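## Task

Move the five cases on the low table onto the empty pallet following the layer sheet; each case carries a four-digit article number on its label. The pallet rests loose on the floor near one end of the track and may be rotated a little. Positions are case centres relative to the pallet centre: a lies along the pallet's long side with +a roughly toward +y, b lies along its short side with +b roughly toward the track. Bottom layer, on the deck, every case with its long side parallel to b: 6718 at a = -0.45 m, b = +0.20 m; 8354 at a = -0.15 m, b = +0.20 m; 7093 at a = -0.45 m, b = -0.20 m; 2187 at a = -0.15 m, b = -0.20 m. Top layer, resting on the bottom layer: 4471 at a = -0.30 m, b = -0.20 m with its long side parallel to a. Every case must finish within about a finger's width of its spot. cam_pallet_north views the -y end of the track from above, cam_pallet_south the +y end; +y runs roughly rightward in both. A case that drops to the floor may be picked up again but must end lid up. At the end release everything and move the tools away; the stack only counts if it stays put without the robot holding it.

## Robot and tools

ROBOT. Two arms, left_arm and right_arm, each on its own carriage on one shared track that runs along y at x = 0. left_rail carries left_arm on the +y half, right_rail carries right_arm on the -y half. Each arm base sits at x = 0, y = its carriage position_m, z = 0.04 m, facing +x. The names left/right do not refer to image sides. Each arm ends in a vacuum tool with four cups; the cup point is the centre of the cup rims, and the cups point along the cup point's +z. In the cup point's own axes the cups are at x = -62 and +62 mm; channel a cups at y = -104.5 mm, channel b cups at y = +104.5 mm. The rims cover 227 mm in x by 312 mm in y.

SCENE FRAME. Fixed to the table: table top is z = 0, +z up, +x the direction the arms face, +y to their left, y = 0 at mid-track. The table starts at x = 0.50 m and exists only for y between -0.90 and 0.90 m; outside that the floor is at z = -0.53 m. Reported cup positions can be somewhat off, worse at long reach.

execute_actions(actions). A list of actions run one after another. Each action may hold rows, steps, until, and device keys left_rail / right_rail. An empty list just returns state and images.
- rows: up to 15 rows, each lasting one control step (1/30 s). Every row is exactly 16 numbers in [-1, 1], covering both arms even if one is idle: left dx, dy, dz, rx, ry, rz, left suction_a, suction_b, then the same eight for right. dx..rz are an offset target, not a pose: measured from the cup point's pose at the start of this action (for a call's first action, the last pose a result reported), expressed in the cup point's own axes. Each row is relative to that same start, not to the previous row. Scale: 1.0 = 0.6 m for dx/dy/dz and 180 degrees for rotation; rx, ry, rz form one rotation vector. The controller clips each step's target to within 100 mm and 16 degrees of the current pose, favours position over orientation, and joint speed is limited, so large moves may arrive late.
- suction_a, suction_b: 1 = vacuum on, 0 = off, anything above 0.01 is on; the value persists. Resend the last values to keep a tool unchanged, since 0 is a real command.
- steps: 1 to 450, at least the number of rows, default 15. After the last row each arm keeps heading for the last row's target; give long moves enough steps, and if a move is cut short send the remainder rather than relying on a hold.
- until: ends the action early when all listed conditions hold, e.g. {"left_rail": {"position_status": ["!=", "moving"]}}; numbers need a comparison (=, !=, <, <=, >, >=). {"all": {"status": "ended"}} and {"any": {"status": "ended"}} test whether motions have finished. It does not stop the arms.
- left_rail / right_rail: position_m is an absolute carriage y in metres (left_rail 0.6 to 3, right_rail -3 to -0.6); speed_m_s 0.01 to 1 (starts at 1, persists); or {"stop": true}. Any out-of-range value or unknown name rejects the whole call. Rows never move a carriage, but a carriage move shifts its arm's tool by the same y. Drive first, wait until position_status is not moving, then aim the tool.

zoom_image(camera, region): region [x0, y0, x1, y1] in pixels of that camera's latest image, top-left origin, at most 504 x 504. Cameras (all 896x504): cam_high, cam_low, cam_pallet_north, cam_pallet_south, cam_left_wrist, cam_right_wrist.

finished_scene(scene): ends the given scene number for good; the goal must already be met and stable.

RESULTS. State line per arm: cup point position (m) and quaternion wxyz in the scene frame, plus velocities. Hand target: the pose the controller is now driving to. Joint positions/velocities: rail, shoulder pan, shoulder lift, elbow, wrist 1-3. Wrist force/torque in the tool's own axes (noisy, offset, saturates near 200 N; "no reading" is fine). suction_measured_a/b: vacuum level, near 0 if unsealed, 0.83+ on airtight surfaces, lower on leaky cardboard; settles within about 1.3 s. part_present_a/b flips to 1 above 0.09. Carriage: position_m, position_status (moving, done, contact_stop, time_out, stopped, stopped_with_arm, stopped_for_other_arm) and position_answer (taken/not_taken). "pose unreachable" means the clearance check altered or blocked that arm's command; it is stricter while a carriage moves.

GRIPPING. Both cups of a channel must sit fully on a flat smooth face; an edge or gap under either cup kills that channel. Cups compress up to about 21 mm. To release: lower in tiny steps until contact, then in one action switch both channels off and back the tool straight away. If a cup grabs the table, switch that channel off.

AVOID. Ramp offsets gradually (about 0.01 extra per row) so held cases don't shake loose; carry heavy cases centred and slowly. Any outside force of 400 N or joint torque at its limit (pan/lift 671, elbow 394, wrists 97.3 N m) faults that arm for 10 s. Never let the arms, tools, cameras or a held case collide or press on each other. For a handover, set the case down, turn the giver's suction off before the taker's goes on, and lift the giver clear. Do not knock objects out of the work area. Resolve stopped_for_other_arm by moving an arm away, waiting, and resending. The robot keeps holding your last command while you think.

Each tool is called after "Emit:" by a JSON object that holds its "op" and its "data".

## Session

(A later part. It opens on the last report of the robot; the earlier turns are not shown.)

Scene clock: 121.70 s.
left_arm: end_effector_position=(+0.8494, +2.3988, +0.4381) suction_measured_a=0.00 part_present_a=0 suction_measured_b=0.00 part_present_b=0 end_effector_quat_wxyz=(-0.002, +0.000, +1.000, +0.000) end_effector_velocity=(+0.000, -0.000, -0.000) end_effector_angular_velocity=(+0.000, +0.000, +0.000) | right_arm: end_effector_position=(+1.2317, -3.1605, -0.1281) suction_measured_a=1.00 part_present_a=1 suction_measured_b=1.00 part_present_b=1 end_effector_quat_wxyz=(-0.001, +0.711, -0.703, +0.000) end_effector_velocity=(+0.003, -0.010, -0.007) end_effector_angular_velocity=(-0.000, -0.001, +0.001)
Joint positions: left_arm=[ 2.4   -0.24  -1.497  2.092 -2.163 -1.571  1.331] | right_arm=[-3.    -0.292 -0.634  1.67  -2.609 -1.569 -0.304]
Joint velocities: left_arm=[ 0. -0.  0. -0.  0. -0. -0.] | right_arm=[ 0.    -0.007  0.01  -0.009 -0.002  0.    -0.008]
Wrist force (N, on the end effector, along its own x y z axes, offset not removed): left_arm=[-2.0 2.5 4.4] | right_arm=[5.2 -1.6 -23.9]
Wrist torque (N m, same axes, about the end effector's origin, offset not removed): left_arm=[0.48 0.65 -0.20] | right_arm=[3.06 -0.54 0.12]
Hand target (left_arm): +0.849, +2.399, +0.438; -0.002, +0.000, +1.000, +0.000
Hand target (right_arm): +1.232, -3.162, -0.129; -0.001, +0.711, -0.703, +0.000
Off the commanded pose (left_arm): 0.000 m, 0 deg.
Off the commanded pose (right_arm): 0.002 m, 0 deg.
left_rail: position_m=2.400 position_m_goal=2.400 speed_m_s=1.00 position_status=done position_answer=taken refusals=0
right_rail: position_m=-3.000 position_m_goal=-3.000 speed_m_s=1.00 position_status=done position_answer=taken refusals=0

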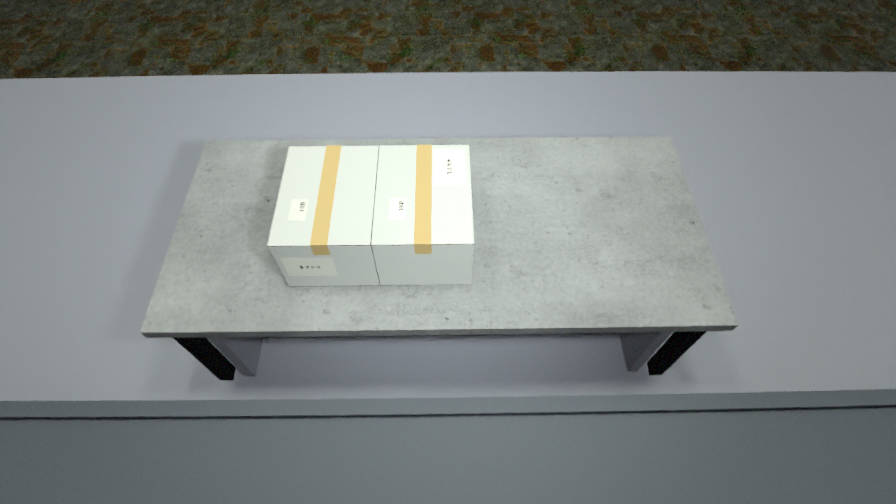

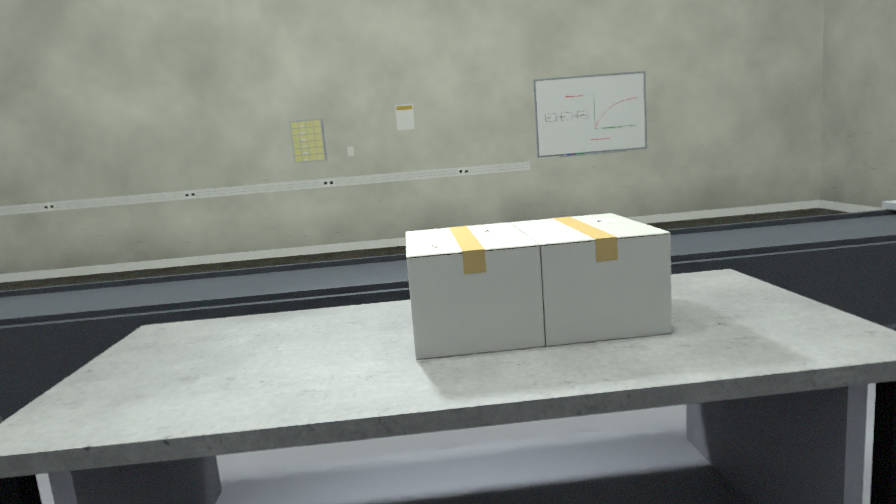

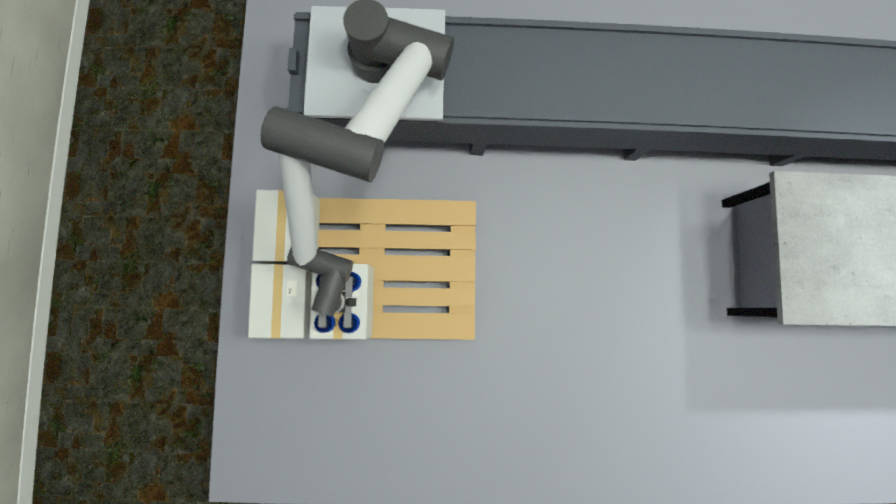

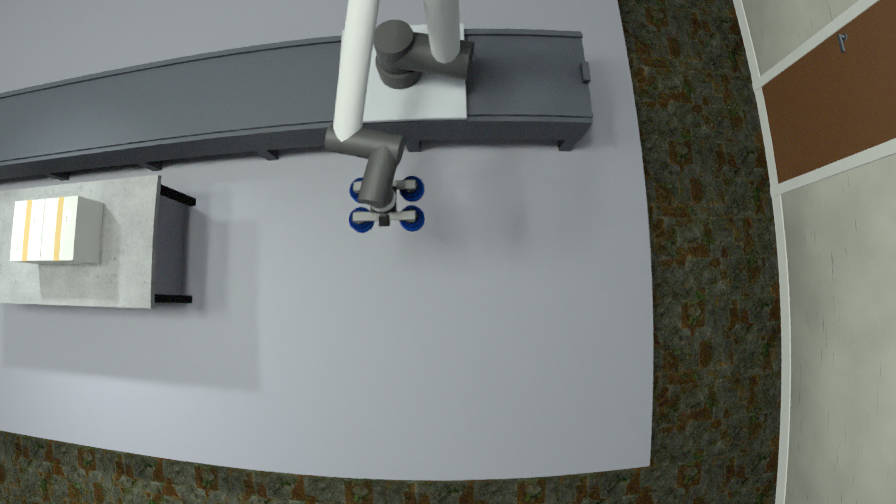

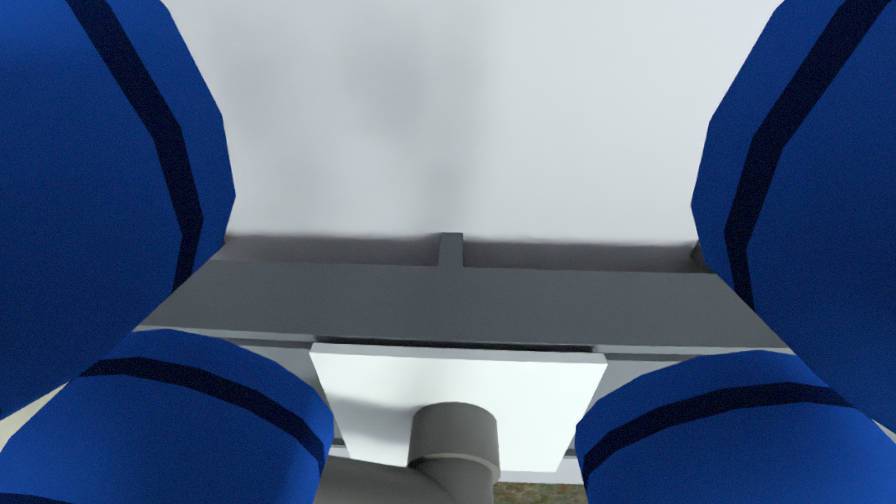

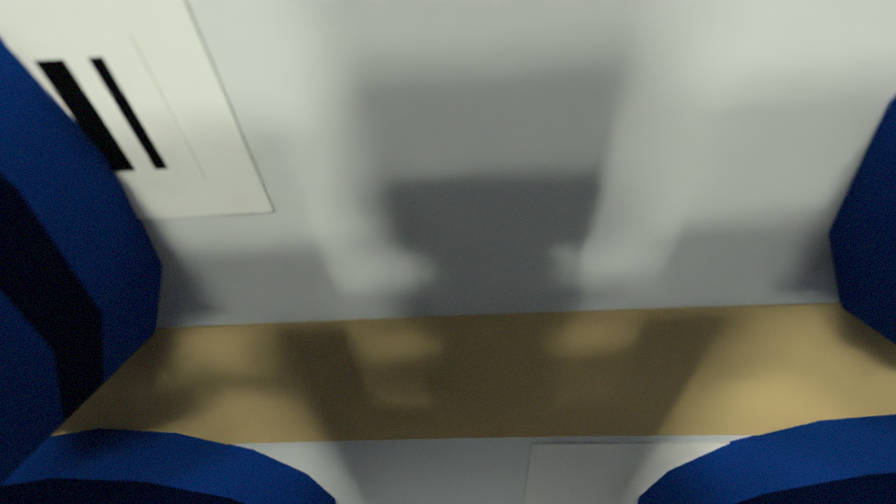

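Emit:
{"op": "execute_actions", "data": {"actions": [{"rows":[[0,0,0,0,0,0,0,0,0.05,-0.003,0.073,0,0,0,1,1]],"steps":17}]}}

Emit:
{"op": "zoom_image", "data": {"camera": "cam_pallet_north", "region": [290,245,390,345]}}

Scene clock: 125.03 s.
left_arm: end_effector_position=(+0.8494, +2.3988, +0.4381) suction_measured_a=0.00 part_present_a=0 suction_measured_b=0.00 part_present_b=0 end_effector_quat_wxyz=(-0.002, +0.000, +1.000, +0.000) end_effector_velocity=(-0.000, +0.000, +0.000) end_effector_angular_velocity=(-0.000, -0.000, +0.000) | right_arm: end_effector_position=(+1.2338, -3.1901, -0.1715) suction_measured_a=1.00 part_present_a=1 suction_measured_b=1.00 part_present_b=1 end_effector_quat_wxyz=(-0.001, +0.711, -0.703, +0.000) end_effector_velocity=(+0.001, -0.003, -0.004) end_effector_angular_velocity=(-0.000, -0.000, +0.000)
Joint positions: left_arm=[ 2.4   -0.24  -1.497  2.092 -2.163 -1.571  1.331] | right_arm=[-3.    -0.315 -0.586  1.65  -2.636 -1.569 -0.326]
Joint velocities: left_arm=[ 0.  0. -0.  0. -0. -0. -0.] | right_arm=[ 0.    -0.002  0.005 -0.003 -0.002  0.    -0.002]
Wrist force (N, on the end effector, along its own x y z axes, offset not removed): left_arm=[0.4 -4.2 6.4] | right_arm=[2.1 0.6 -22.0]
Wrist torque (N m, same axes, about the end effector's origin, offset not removed): left_arm=[-0.25 0.12 -0.27] | right_arm=[3.41 -0.27 0.22]
Hand target (left_arm): +0.849, +2.399, +0.438; -0.002, +0.000, +1.000, +0.000
Hand target (right_arm): +1.234, -3.190, -0.172; -0.001, +0.711, -0.703, +0.000
Off the commanded pose (left_arm): 0.000 m, 0 deg.
Off the commanded pose (right_arm): 0.001 m, 0 deg.
left_rail: position_m=2.400 position_m_goal=2.400 speed_m_s=1.00 position_status=done position_answer=taken refusals=0
right_rail: position_m=-3.000 position_m_goal=-3.000 speed_m_s=1.00 position_status=done position_answer=taken refusals=0

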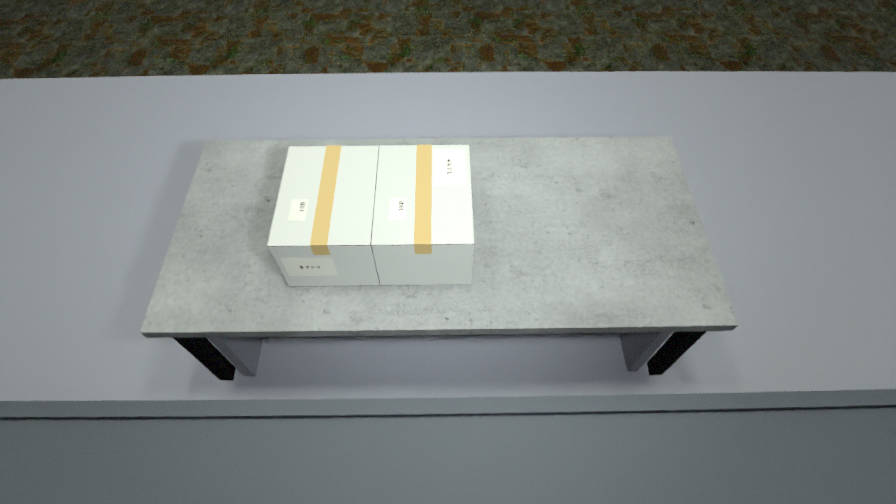

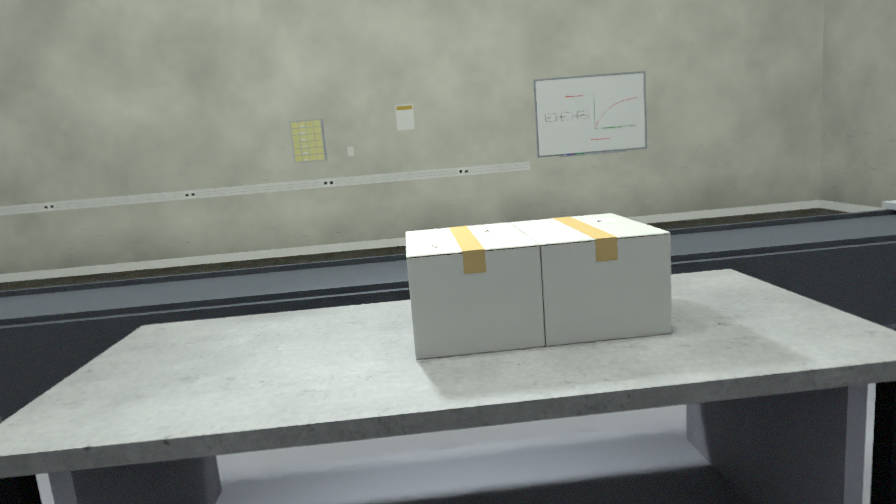

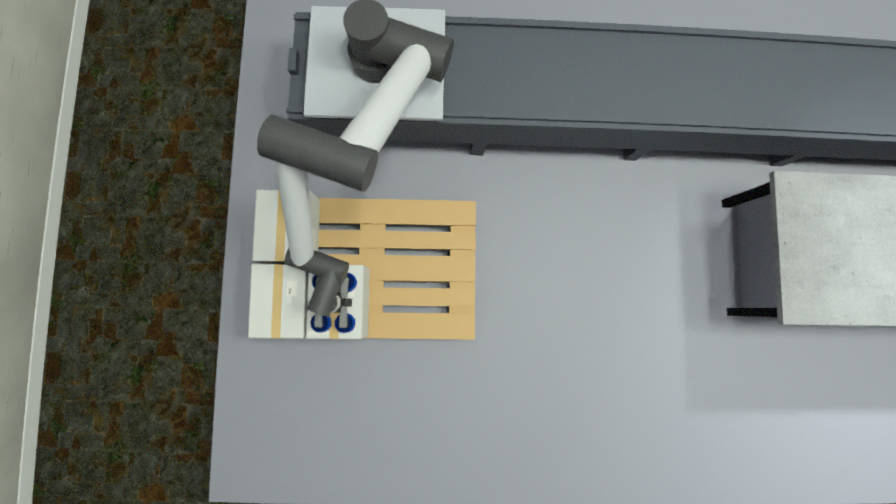

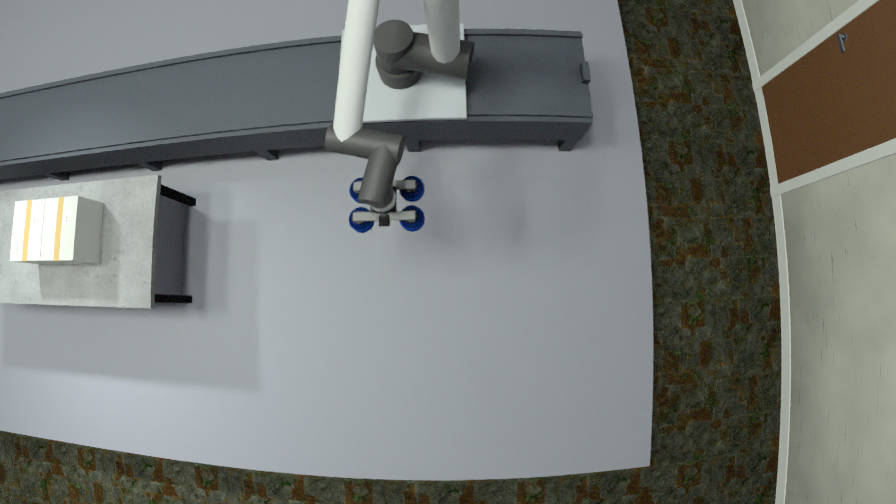

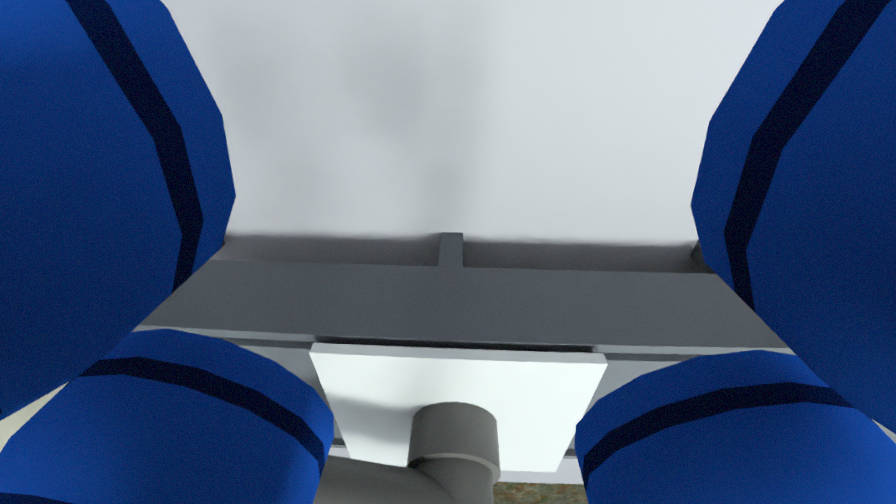

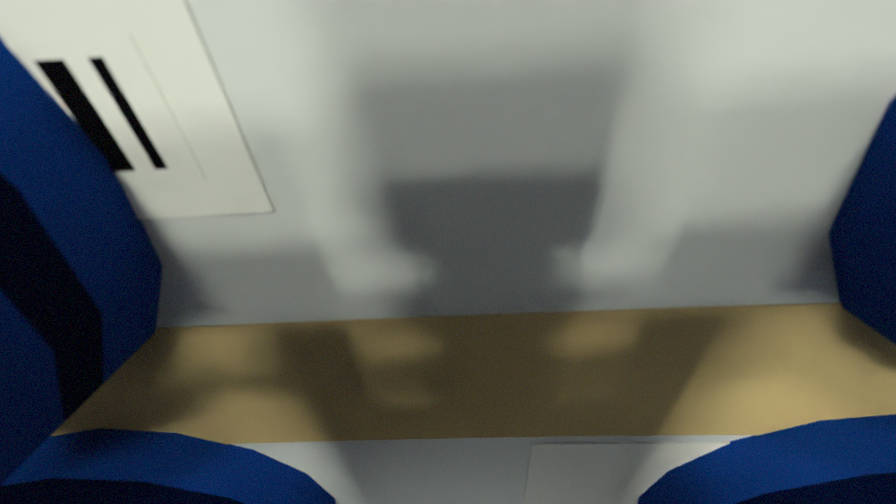

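Region (290, 245, 390, 345) of cam_pallet_north's 896x504 image, scaled by 5.040, with more detail than that image has.

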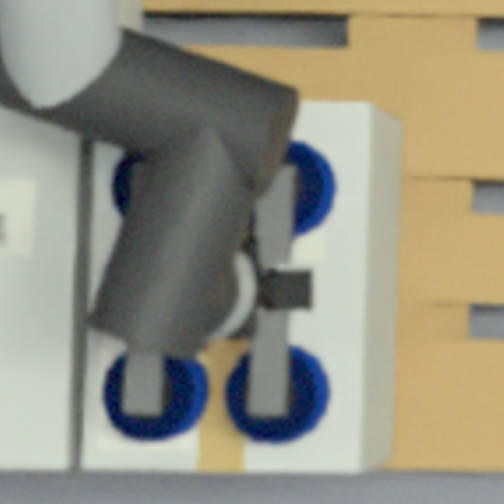

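Emit:
{"op": "execute_actions", "data": {"actions": [{"rows":[[0,0,0,0,0,0,0,0,0.001,0,0.002,0,0,0,1,1]],"steps":5},{"rows":[[0,0,0,0,0,0,0,0,0,0,-0.1,0,0,0,0,0]],"steps":13},{"rows":[[0,0,0,0,0,0,0,0,-0.8,0.63,-0.655,0,0,0.0035,0,0]],"steps":54,"right_rail":{"position_m":-0.6}},{"rows":[[0,0,0,0,0,0,0,0,-0.6,0,0,0,0,0,0,0]],"steps":34}]}}

Scene clock: 133.10 s.
left_arm: end_effector_position=(+0.8494, +2.3988, +0.4381) suction_measured_a=0.00 part_present_a=0 suction_measured_b=0.00 part_present_b=0 end_effector_quat_wxyz=(-0.002, +0.000, +1.000, +0.000) end_effector_velocity=(+0.000, -0.000, -0.000) end_effector_angular_velocity=(+0.000, +0.000, -0.000) | right_arm: end_effector_position=(+0.8509, +0.0440, +0.2776) suction_measured_a=0.00 part_present_a=0 suction_measured_b=0.00 part_present_b=0 end_effector_quat_wxyz=(-0.001, +0.707, -0.707, +0.001) end_effector_velocity=(+0.002, +0.013, -0.000) end_effector_angular_velocity=(-0.002, +0.001, -0.002)
Joint positions: left_arm=[ 2.4   -0.24  -1.497  2.092 -2.163 -1.571  1.331] | right_arm=[-0.6    0.458 -1.147  1.897 -2.323 -1.572  0.458]
Joint velocities: left_arm=[ 0. -0.  0. -0.  0. -0. -0.] | right_arm=[ 0.008  0.004  0.005 -0.008  0.005 -0.001  0.006]
Wrist force (N, on the end effector, along its own x y z axes, offset not removed): left_arm=[-2.3 -3.8 -1.1] | right_arm=[1.3 -4.5 -3.5]
Wrist torque (N m, same axes, about the end effector's origin, offset not removed): left_arm=[-0.18 0.47 -0.20] | right_arm=[-0.53 0.08 0.19]
Hand target (left_arm): +0.849, +2.399, +0.438; -0.002, +0.000, +1.000, +0.000
Hand target (right_arm): +0.851, +0.045, +0.278; -0.001, +0.707, -0.707, +0.001
Off the commanded pose (left_arm): 0.000 m, 0 deg.
Off the commanded pose (right_arm): 0.001 m, 0 deg.
left_rail: position_m=2.400 position_m_goal=2.400 speed_m_s=1.00 position_status=done position_answer=taken refusals=0
right_rail: position_m=-0.600 position_m_goal=-0.600 speed_m_s=1.00 position_status=moving position_answer=taken refusals=0

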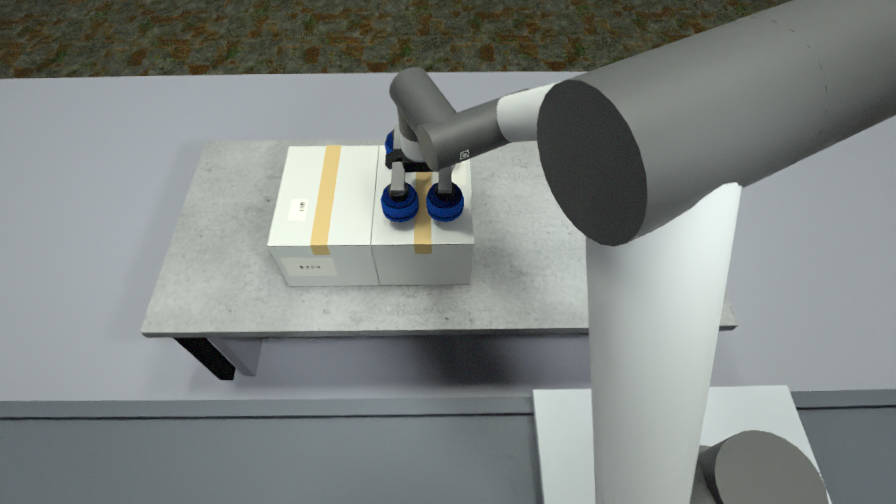

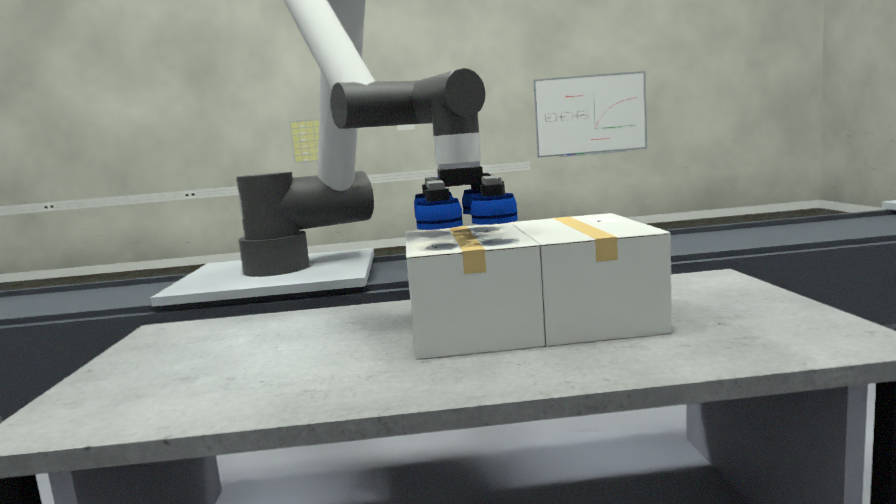

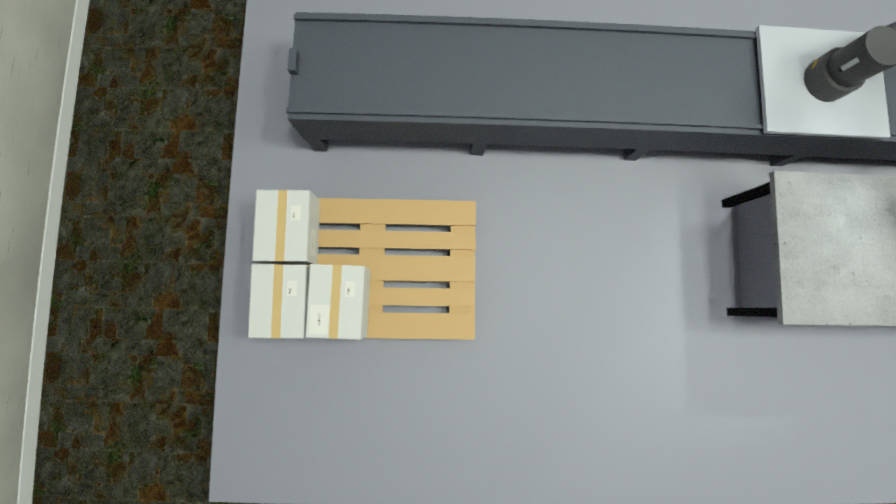

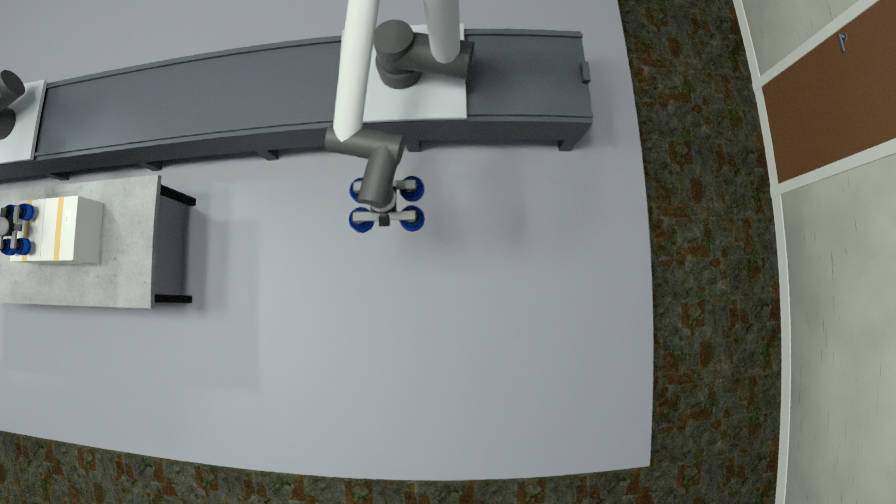

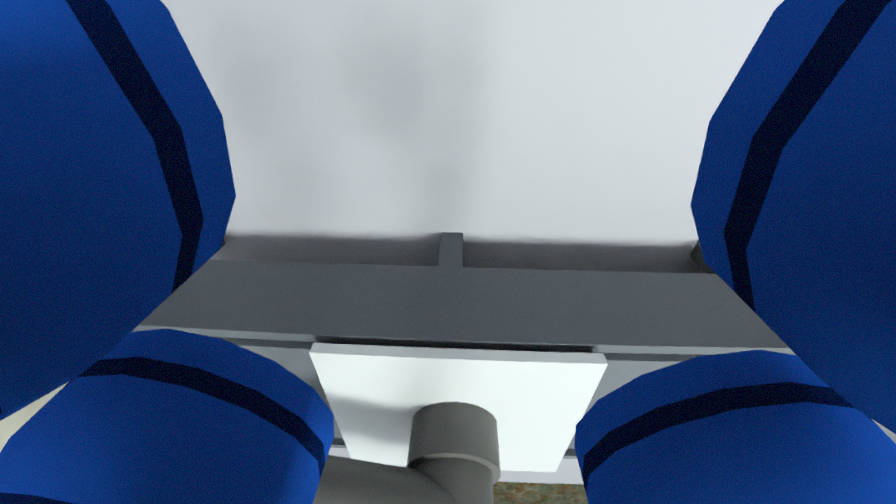

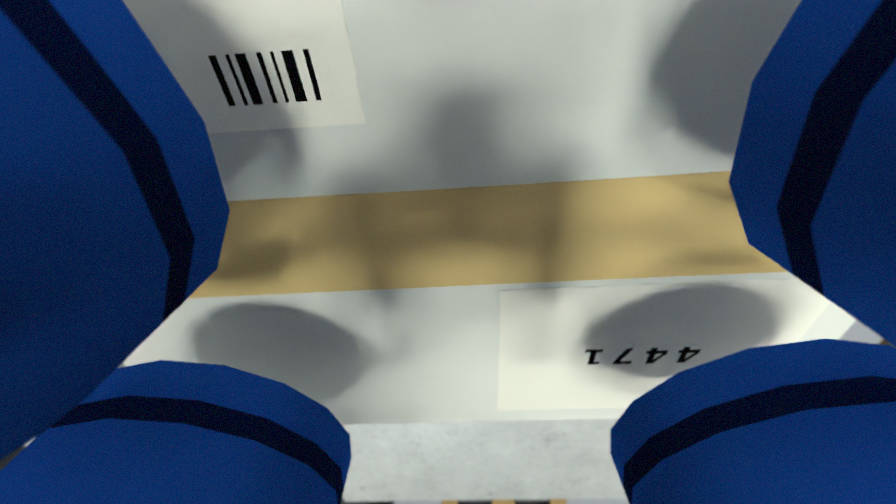

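Emit:
{"op": "execute_actions", "data": {"actions": [{"rows":[[0,0,0,0,0,0,0,0,0.002,-0.001,0.03,0,0,0,0,0],[0,0,0,0,0,0,0,0,0.002,-0.001,0.05,0,0,0,0,0],[0,0,0,0,0,0,0,0,0.002,-0.001,0.09,0,0,0,1,1]],"steps":22},{"rows":[[0,0,0,0,0,0,0,0,0.05,0,-0.05,0,0,0,1,1],[0,0,0,0,0,0,0,0,0.05,0,-0.05,0,0,0,1,1],[0,0,0,0,0,0,0,0,0.05,0,-0.05,0,0,0,1,1],[0,0,0,0,0,0,0,0,0.7,-0.2,-0.05,0,0,0,1,1]],"steps":37,"right_rail":{"position_m":-3.0}},{"rows":[[0,0,0,0,0,0,0,0,0.924,-0.436,0.29,0,0,-0.5035,1,1]],"steps":54}]}}

Scene clock: 142.17 s.
left_arm: end_effector_position=(+0.8494, +2.3988, +0.4381) suction_measured_a=0.00 part_present_a=0 suction_measured_b=0.00 part_present_b=0 end_effector_quat_wxyz=(-0.002, +0.000, +1.000, +0.000) end_effector_velocity=(+0.000, -0.000, -0.000) end_effector_angular_velocity=(-0.000, +0.000, -0.000) | right_arm: end_effector_position=(+1.2315, -3.3301, +0.0796) suction_measured_a=1.00 part_present_a=1 suction_measured_b=1.00 part_present_b=1 end_effector_quat_wxyz=(-0.001, +1.000, +0.005, +0.001) end_effector_velocity=(+0.002, -0.001, +0.000) end_effector_angular_velocity=(+0.001, +0.001, +0.016)
Joint positions: left_arm=[ 2.4   -0.24  -1.497  2.092 -2.163 -1.571  1.331] | right_arm=[-3.    -0.421 -0.804  1.617 -2.386 -1.569 -2.001]
Joint velocities: left_arm=[ 0. -0.  0. -0.  0. -0.  0.] | right_arm=[ 0.     0.     0.002 -0.004  0.004  0.    -0.016]
Wrist force (N, on the end effector, along its own x y z axes, offset not removed): left_arm=[1.0 3.4 5.6] | right_arm=[-6.8 2.6 -50.0]
Wrist torque (N m, same axes, about the end effector's origin, offset not removed): left_arm=[0.75 0.00 -0.07] | right_arm=[1.73 0.77 0.29]
Hand target (left_arm): +0.849, +2.399, +0.438; -0.002, +0.000, +1.000, +0.000
Hand target (right_arm): +1.232, -3.330, +0.080; -0.001, +1.000, +0.006, +0.001
Off the commanded pose (left_arm): 0.000 m, 0 deg.
Off the commanded pose (right_arm): 0.001 m, 0 deg.
left_rail: position_m=2.400 position_m_goal=2.400 speed_m_s=1.00 position_status=done position_answer=taken refusals=0
right_rail: position_m=-3.000 position_m_goal=-3.000 speed_m_s=1.00 position_status=done position_answer=taken refusals=0

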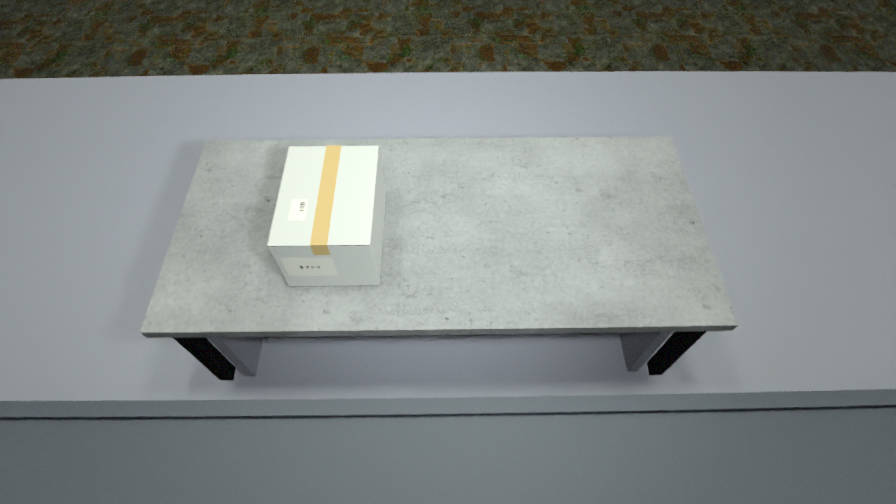

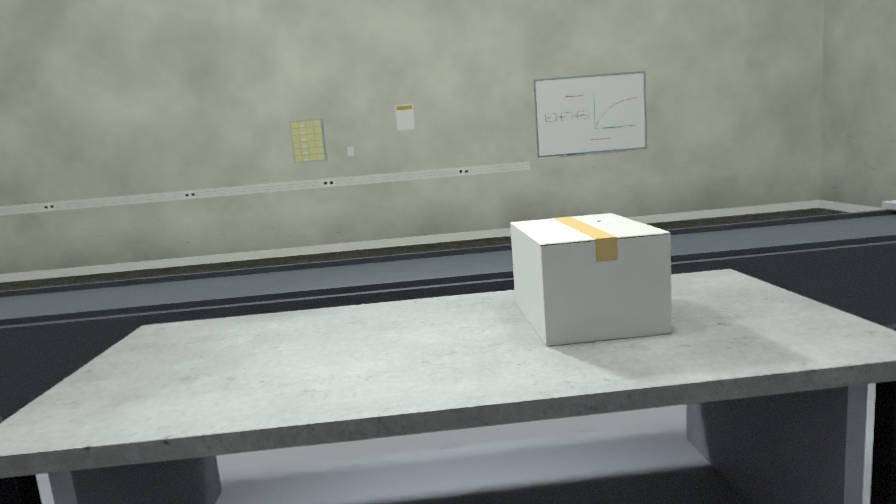

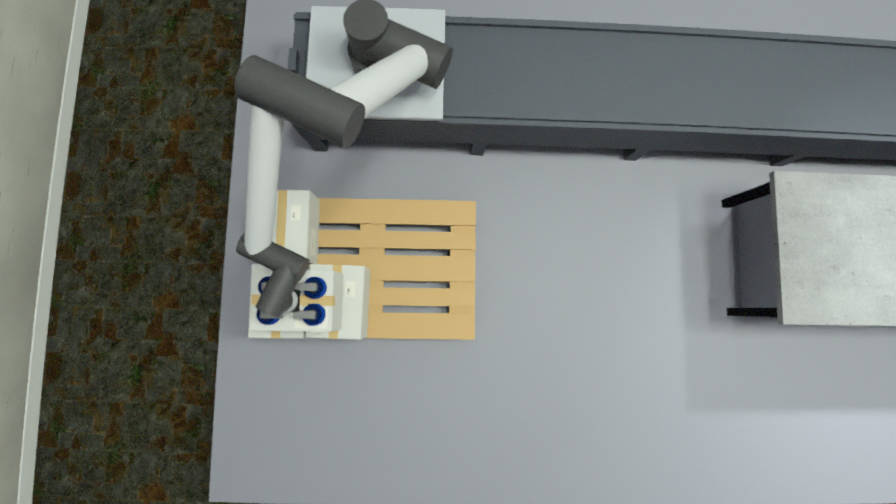

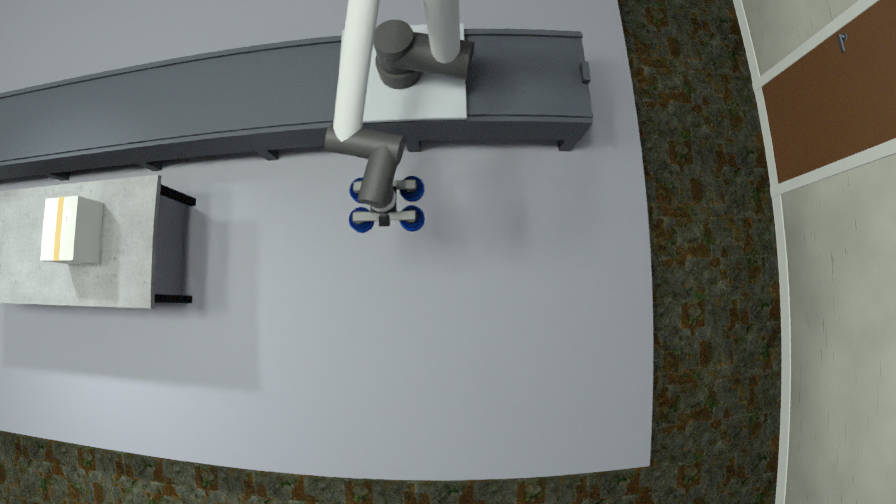

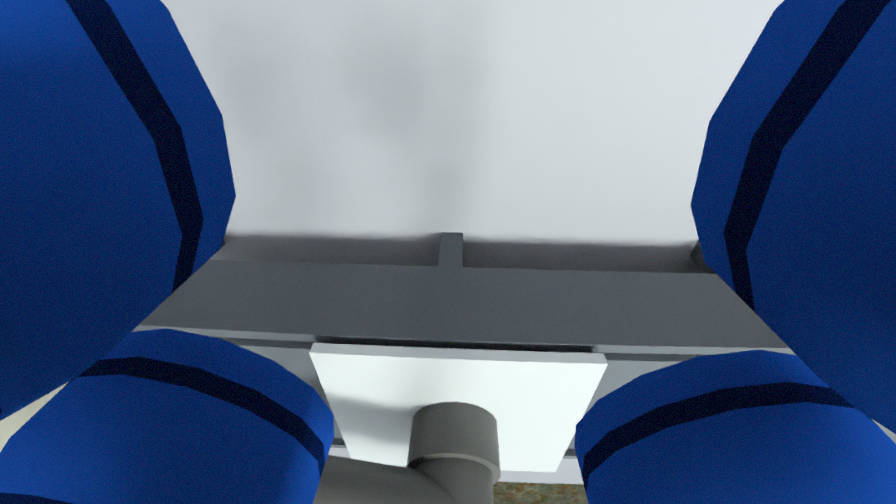

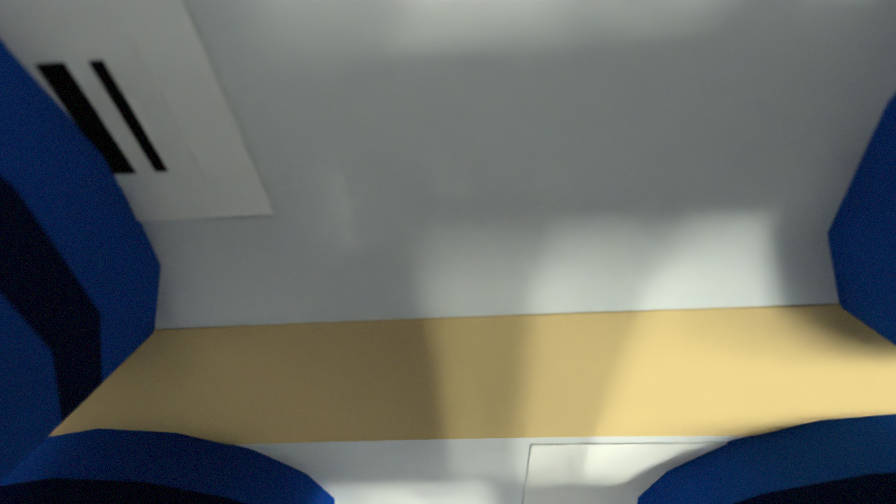

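Emit:
{"op": "execute_actions", "data": {"actions": [{"rows":[[0,0,0,0,0,0,0,0,0.003,0.002,0.032,0,0,0,1,1]],"steps":13}]}}

Emit:
{"op": "zoom_image", "data": {"camera": "cam_pallet_north", "region": [290,255,380,345]}}

Scene clock: 145.23 s.
left_arm: end_effector_position=(+0.8494, +2.3988, +0.4381) suction_measured_a=0.00 part_present_a=0 suction_measured_b=0.00 part_present_b=0 end_effector_quat_wxyz=(-0.002, +0.000, +1.000, +0.000) end_effector_velocity=(+0.000, -0.000, -0.000) end_effector_angular_velocity=(+0.000, +0.000, -0.000) | right_arm: end_effector_position=(+1.2333, -3.3312, +0.0610) suction_measured_a=1.00 part_present_a=1 suction_measured_b=1.00 part_present_b=1 end_effector_quat_wxyz=(-0.001, +1.000, +0.005, +0.001) end_effector_velocity=(+0.001, -0.000, -0.005) end_effector_angular_velocity=(-0.000, -0.001, -0.001)
Joint positions: left_arm=[ 2.4   -0.24  -1.497  2.092 -2.163 -1.571  1.331] | right_arm=[-3.    -0.421 -0.786  1.616 -2.402 -1.569 -2.002]
Joint velocities: left_arm=[ 0. -0.  0. -0.  0. -0.  0.] | right_arm=[ 0.     0.     0.005 -0.001 -0.005  0.     0.001]
Wrist force (N, on the end effector, along its own x y z axes, offset not removed): left_arm=[-2.9 -7.3 8.7] | right_arm=[-0.8 -1.3 -52.1]
Wrist torque (N m, same axes, about the end effector's origin, offset not removed): left_arm=[-0.70 0.60 -0.02] | right_arm=[1.84 0.35 0.31]
Hand target (left_arm): +0.849, +2.399, +0.438; -0.002, +0.000, +1.000, +0.000
Hand target (right_arm): +1.233, -3.331, +0.060; -0.001, +1.000, +0.005, +0.001
Off the commanded pose (left_arm): 0.000 m, 0 deg.
Off the commanded pose (right_arm): 0.001 m, 0 deg.
left_rail: position_m=2.400 position_m_goal=2.400 speed_m_s=1.00 position_status=done position_answer=taken refusals=0
right_rail: position_m=-3.000 position_m_goal=-3.000 speed_m_s=1.00 position_status=done position_answer=taken refusals=0

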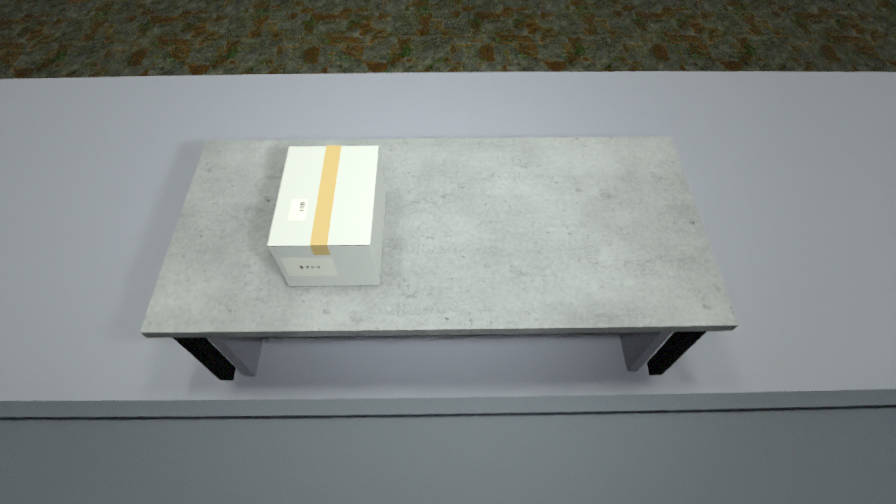

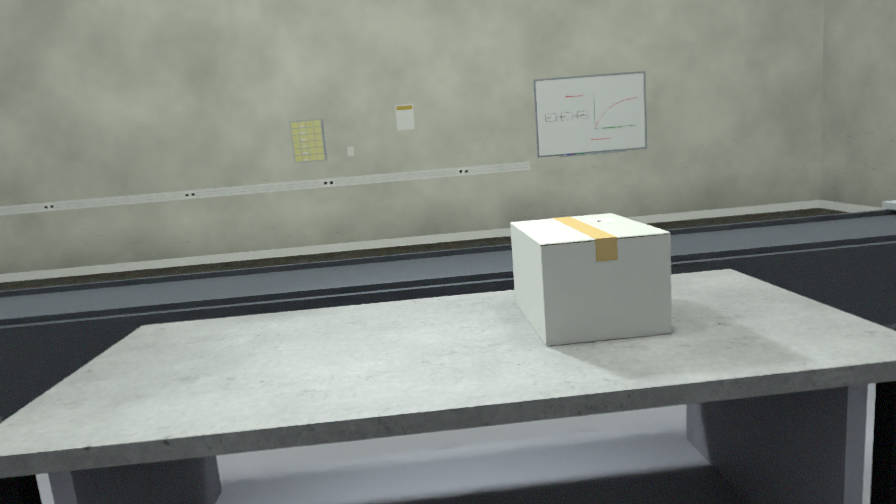

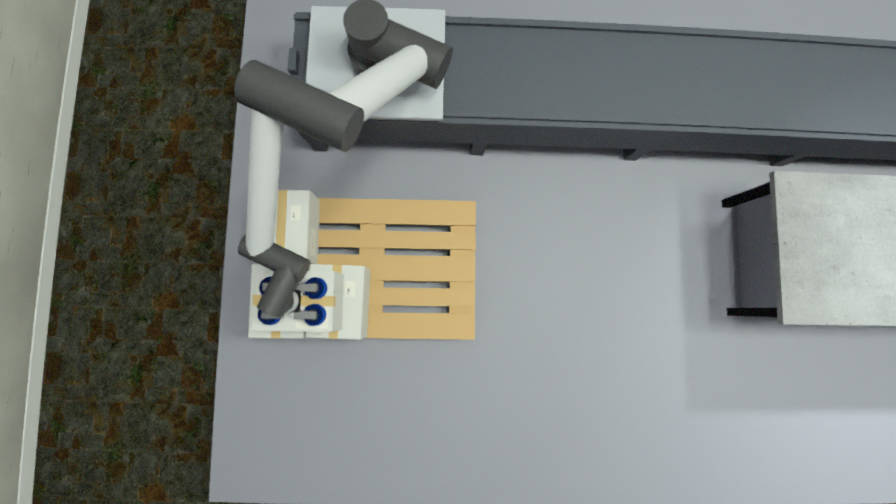

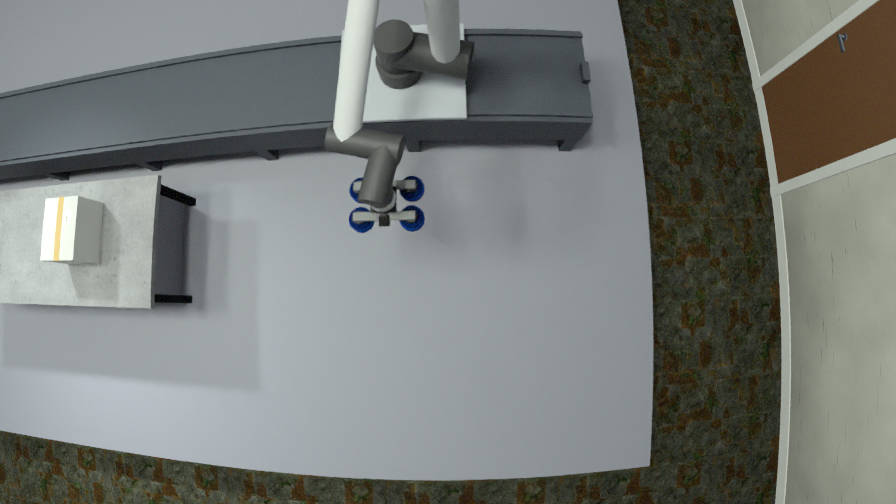

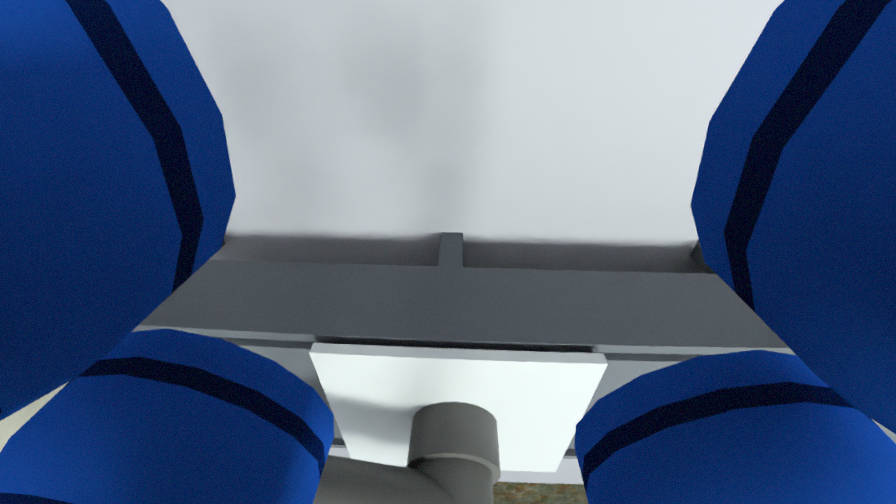

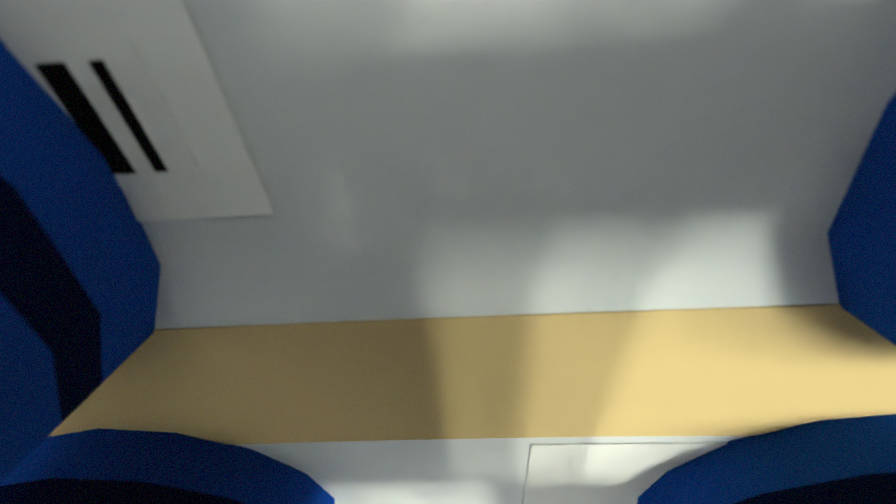

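Region (290, 255, 380, 345) of cam_pallet_north's 896x504 image, scaled by 5.600, with more detail than that image has.

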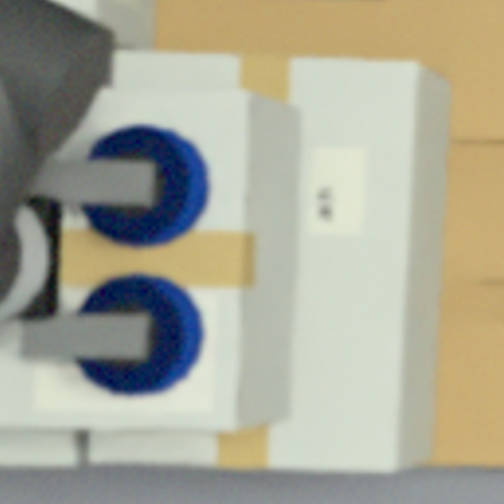

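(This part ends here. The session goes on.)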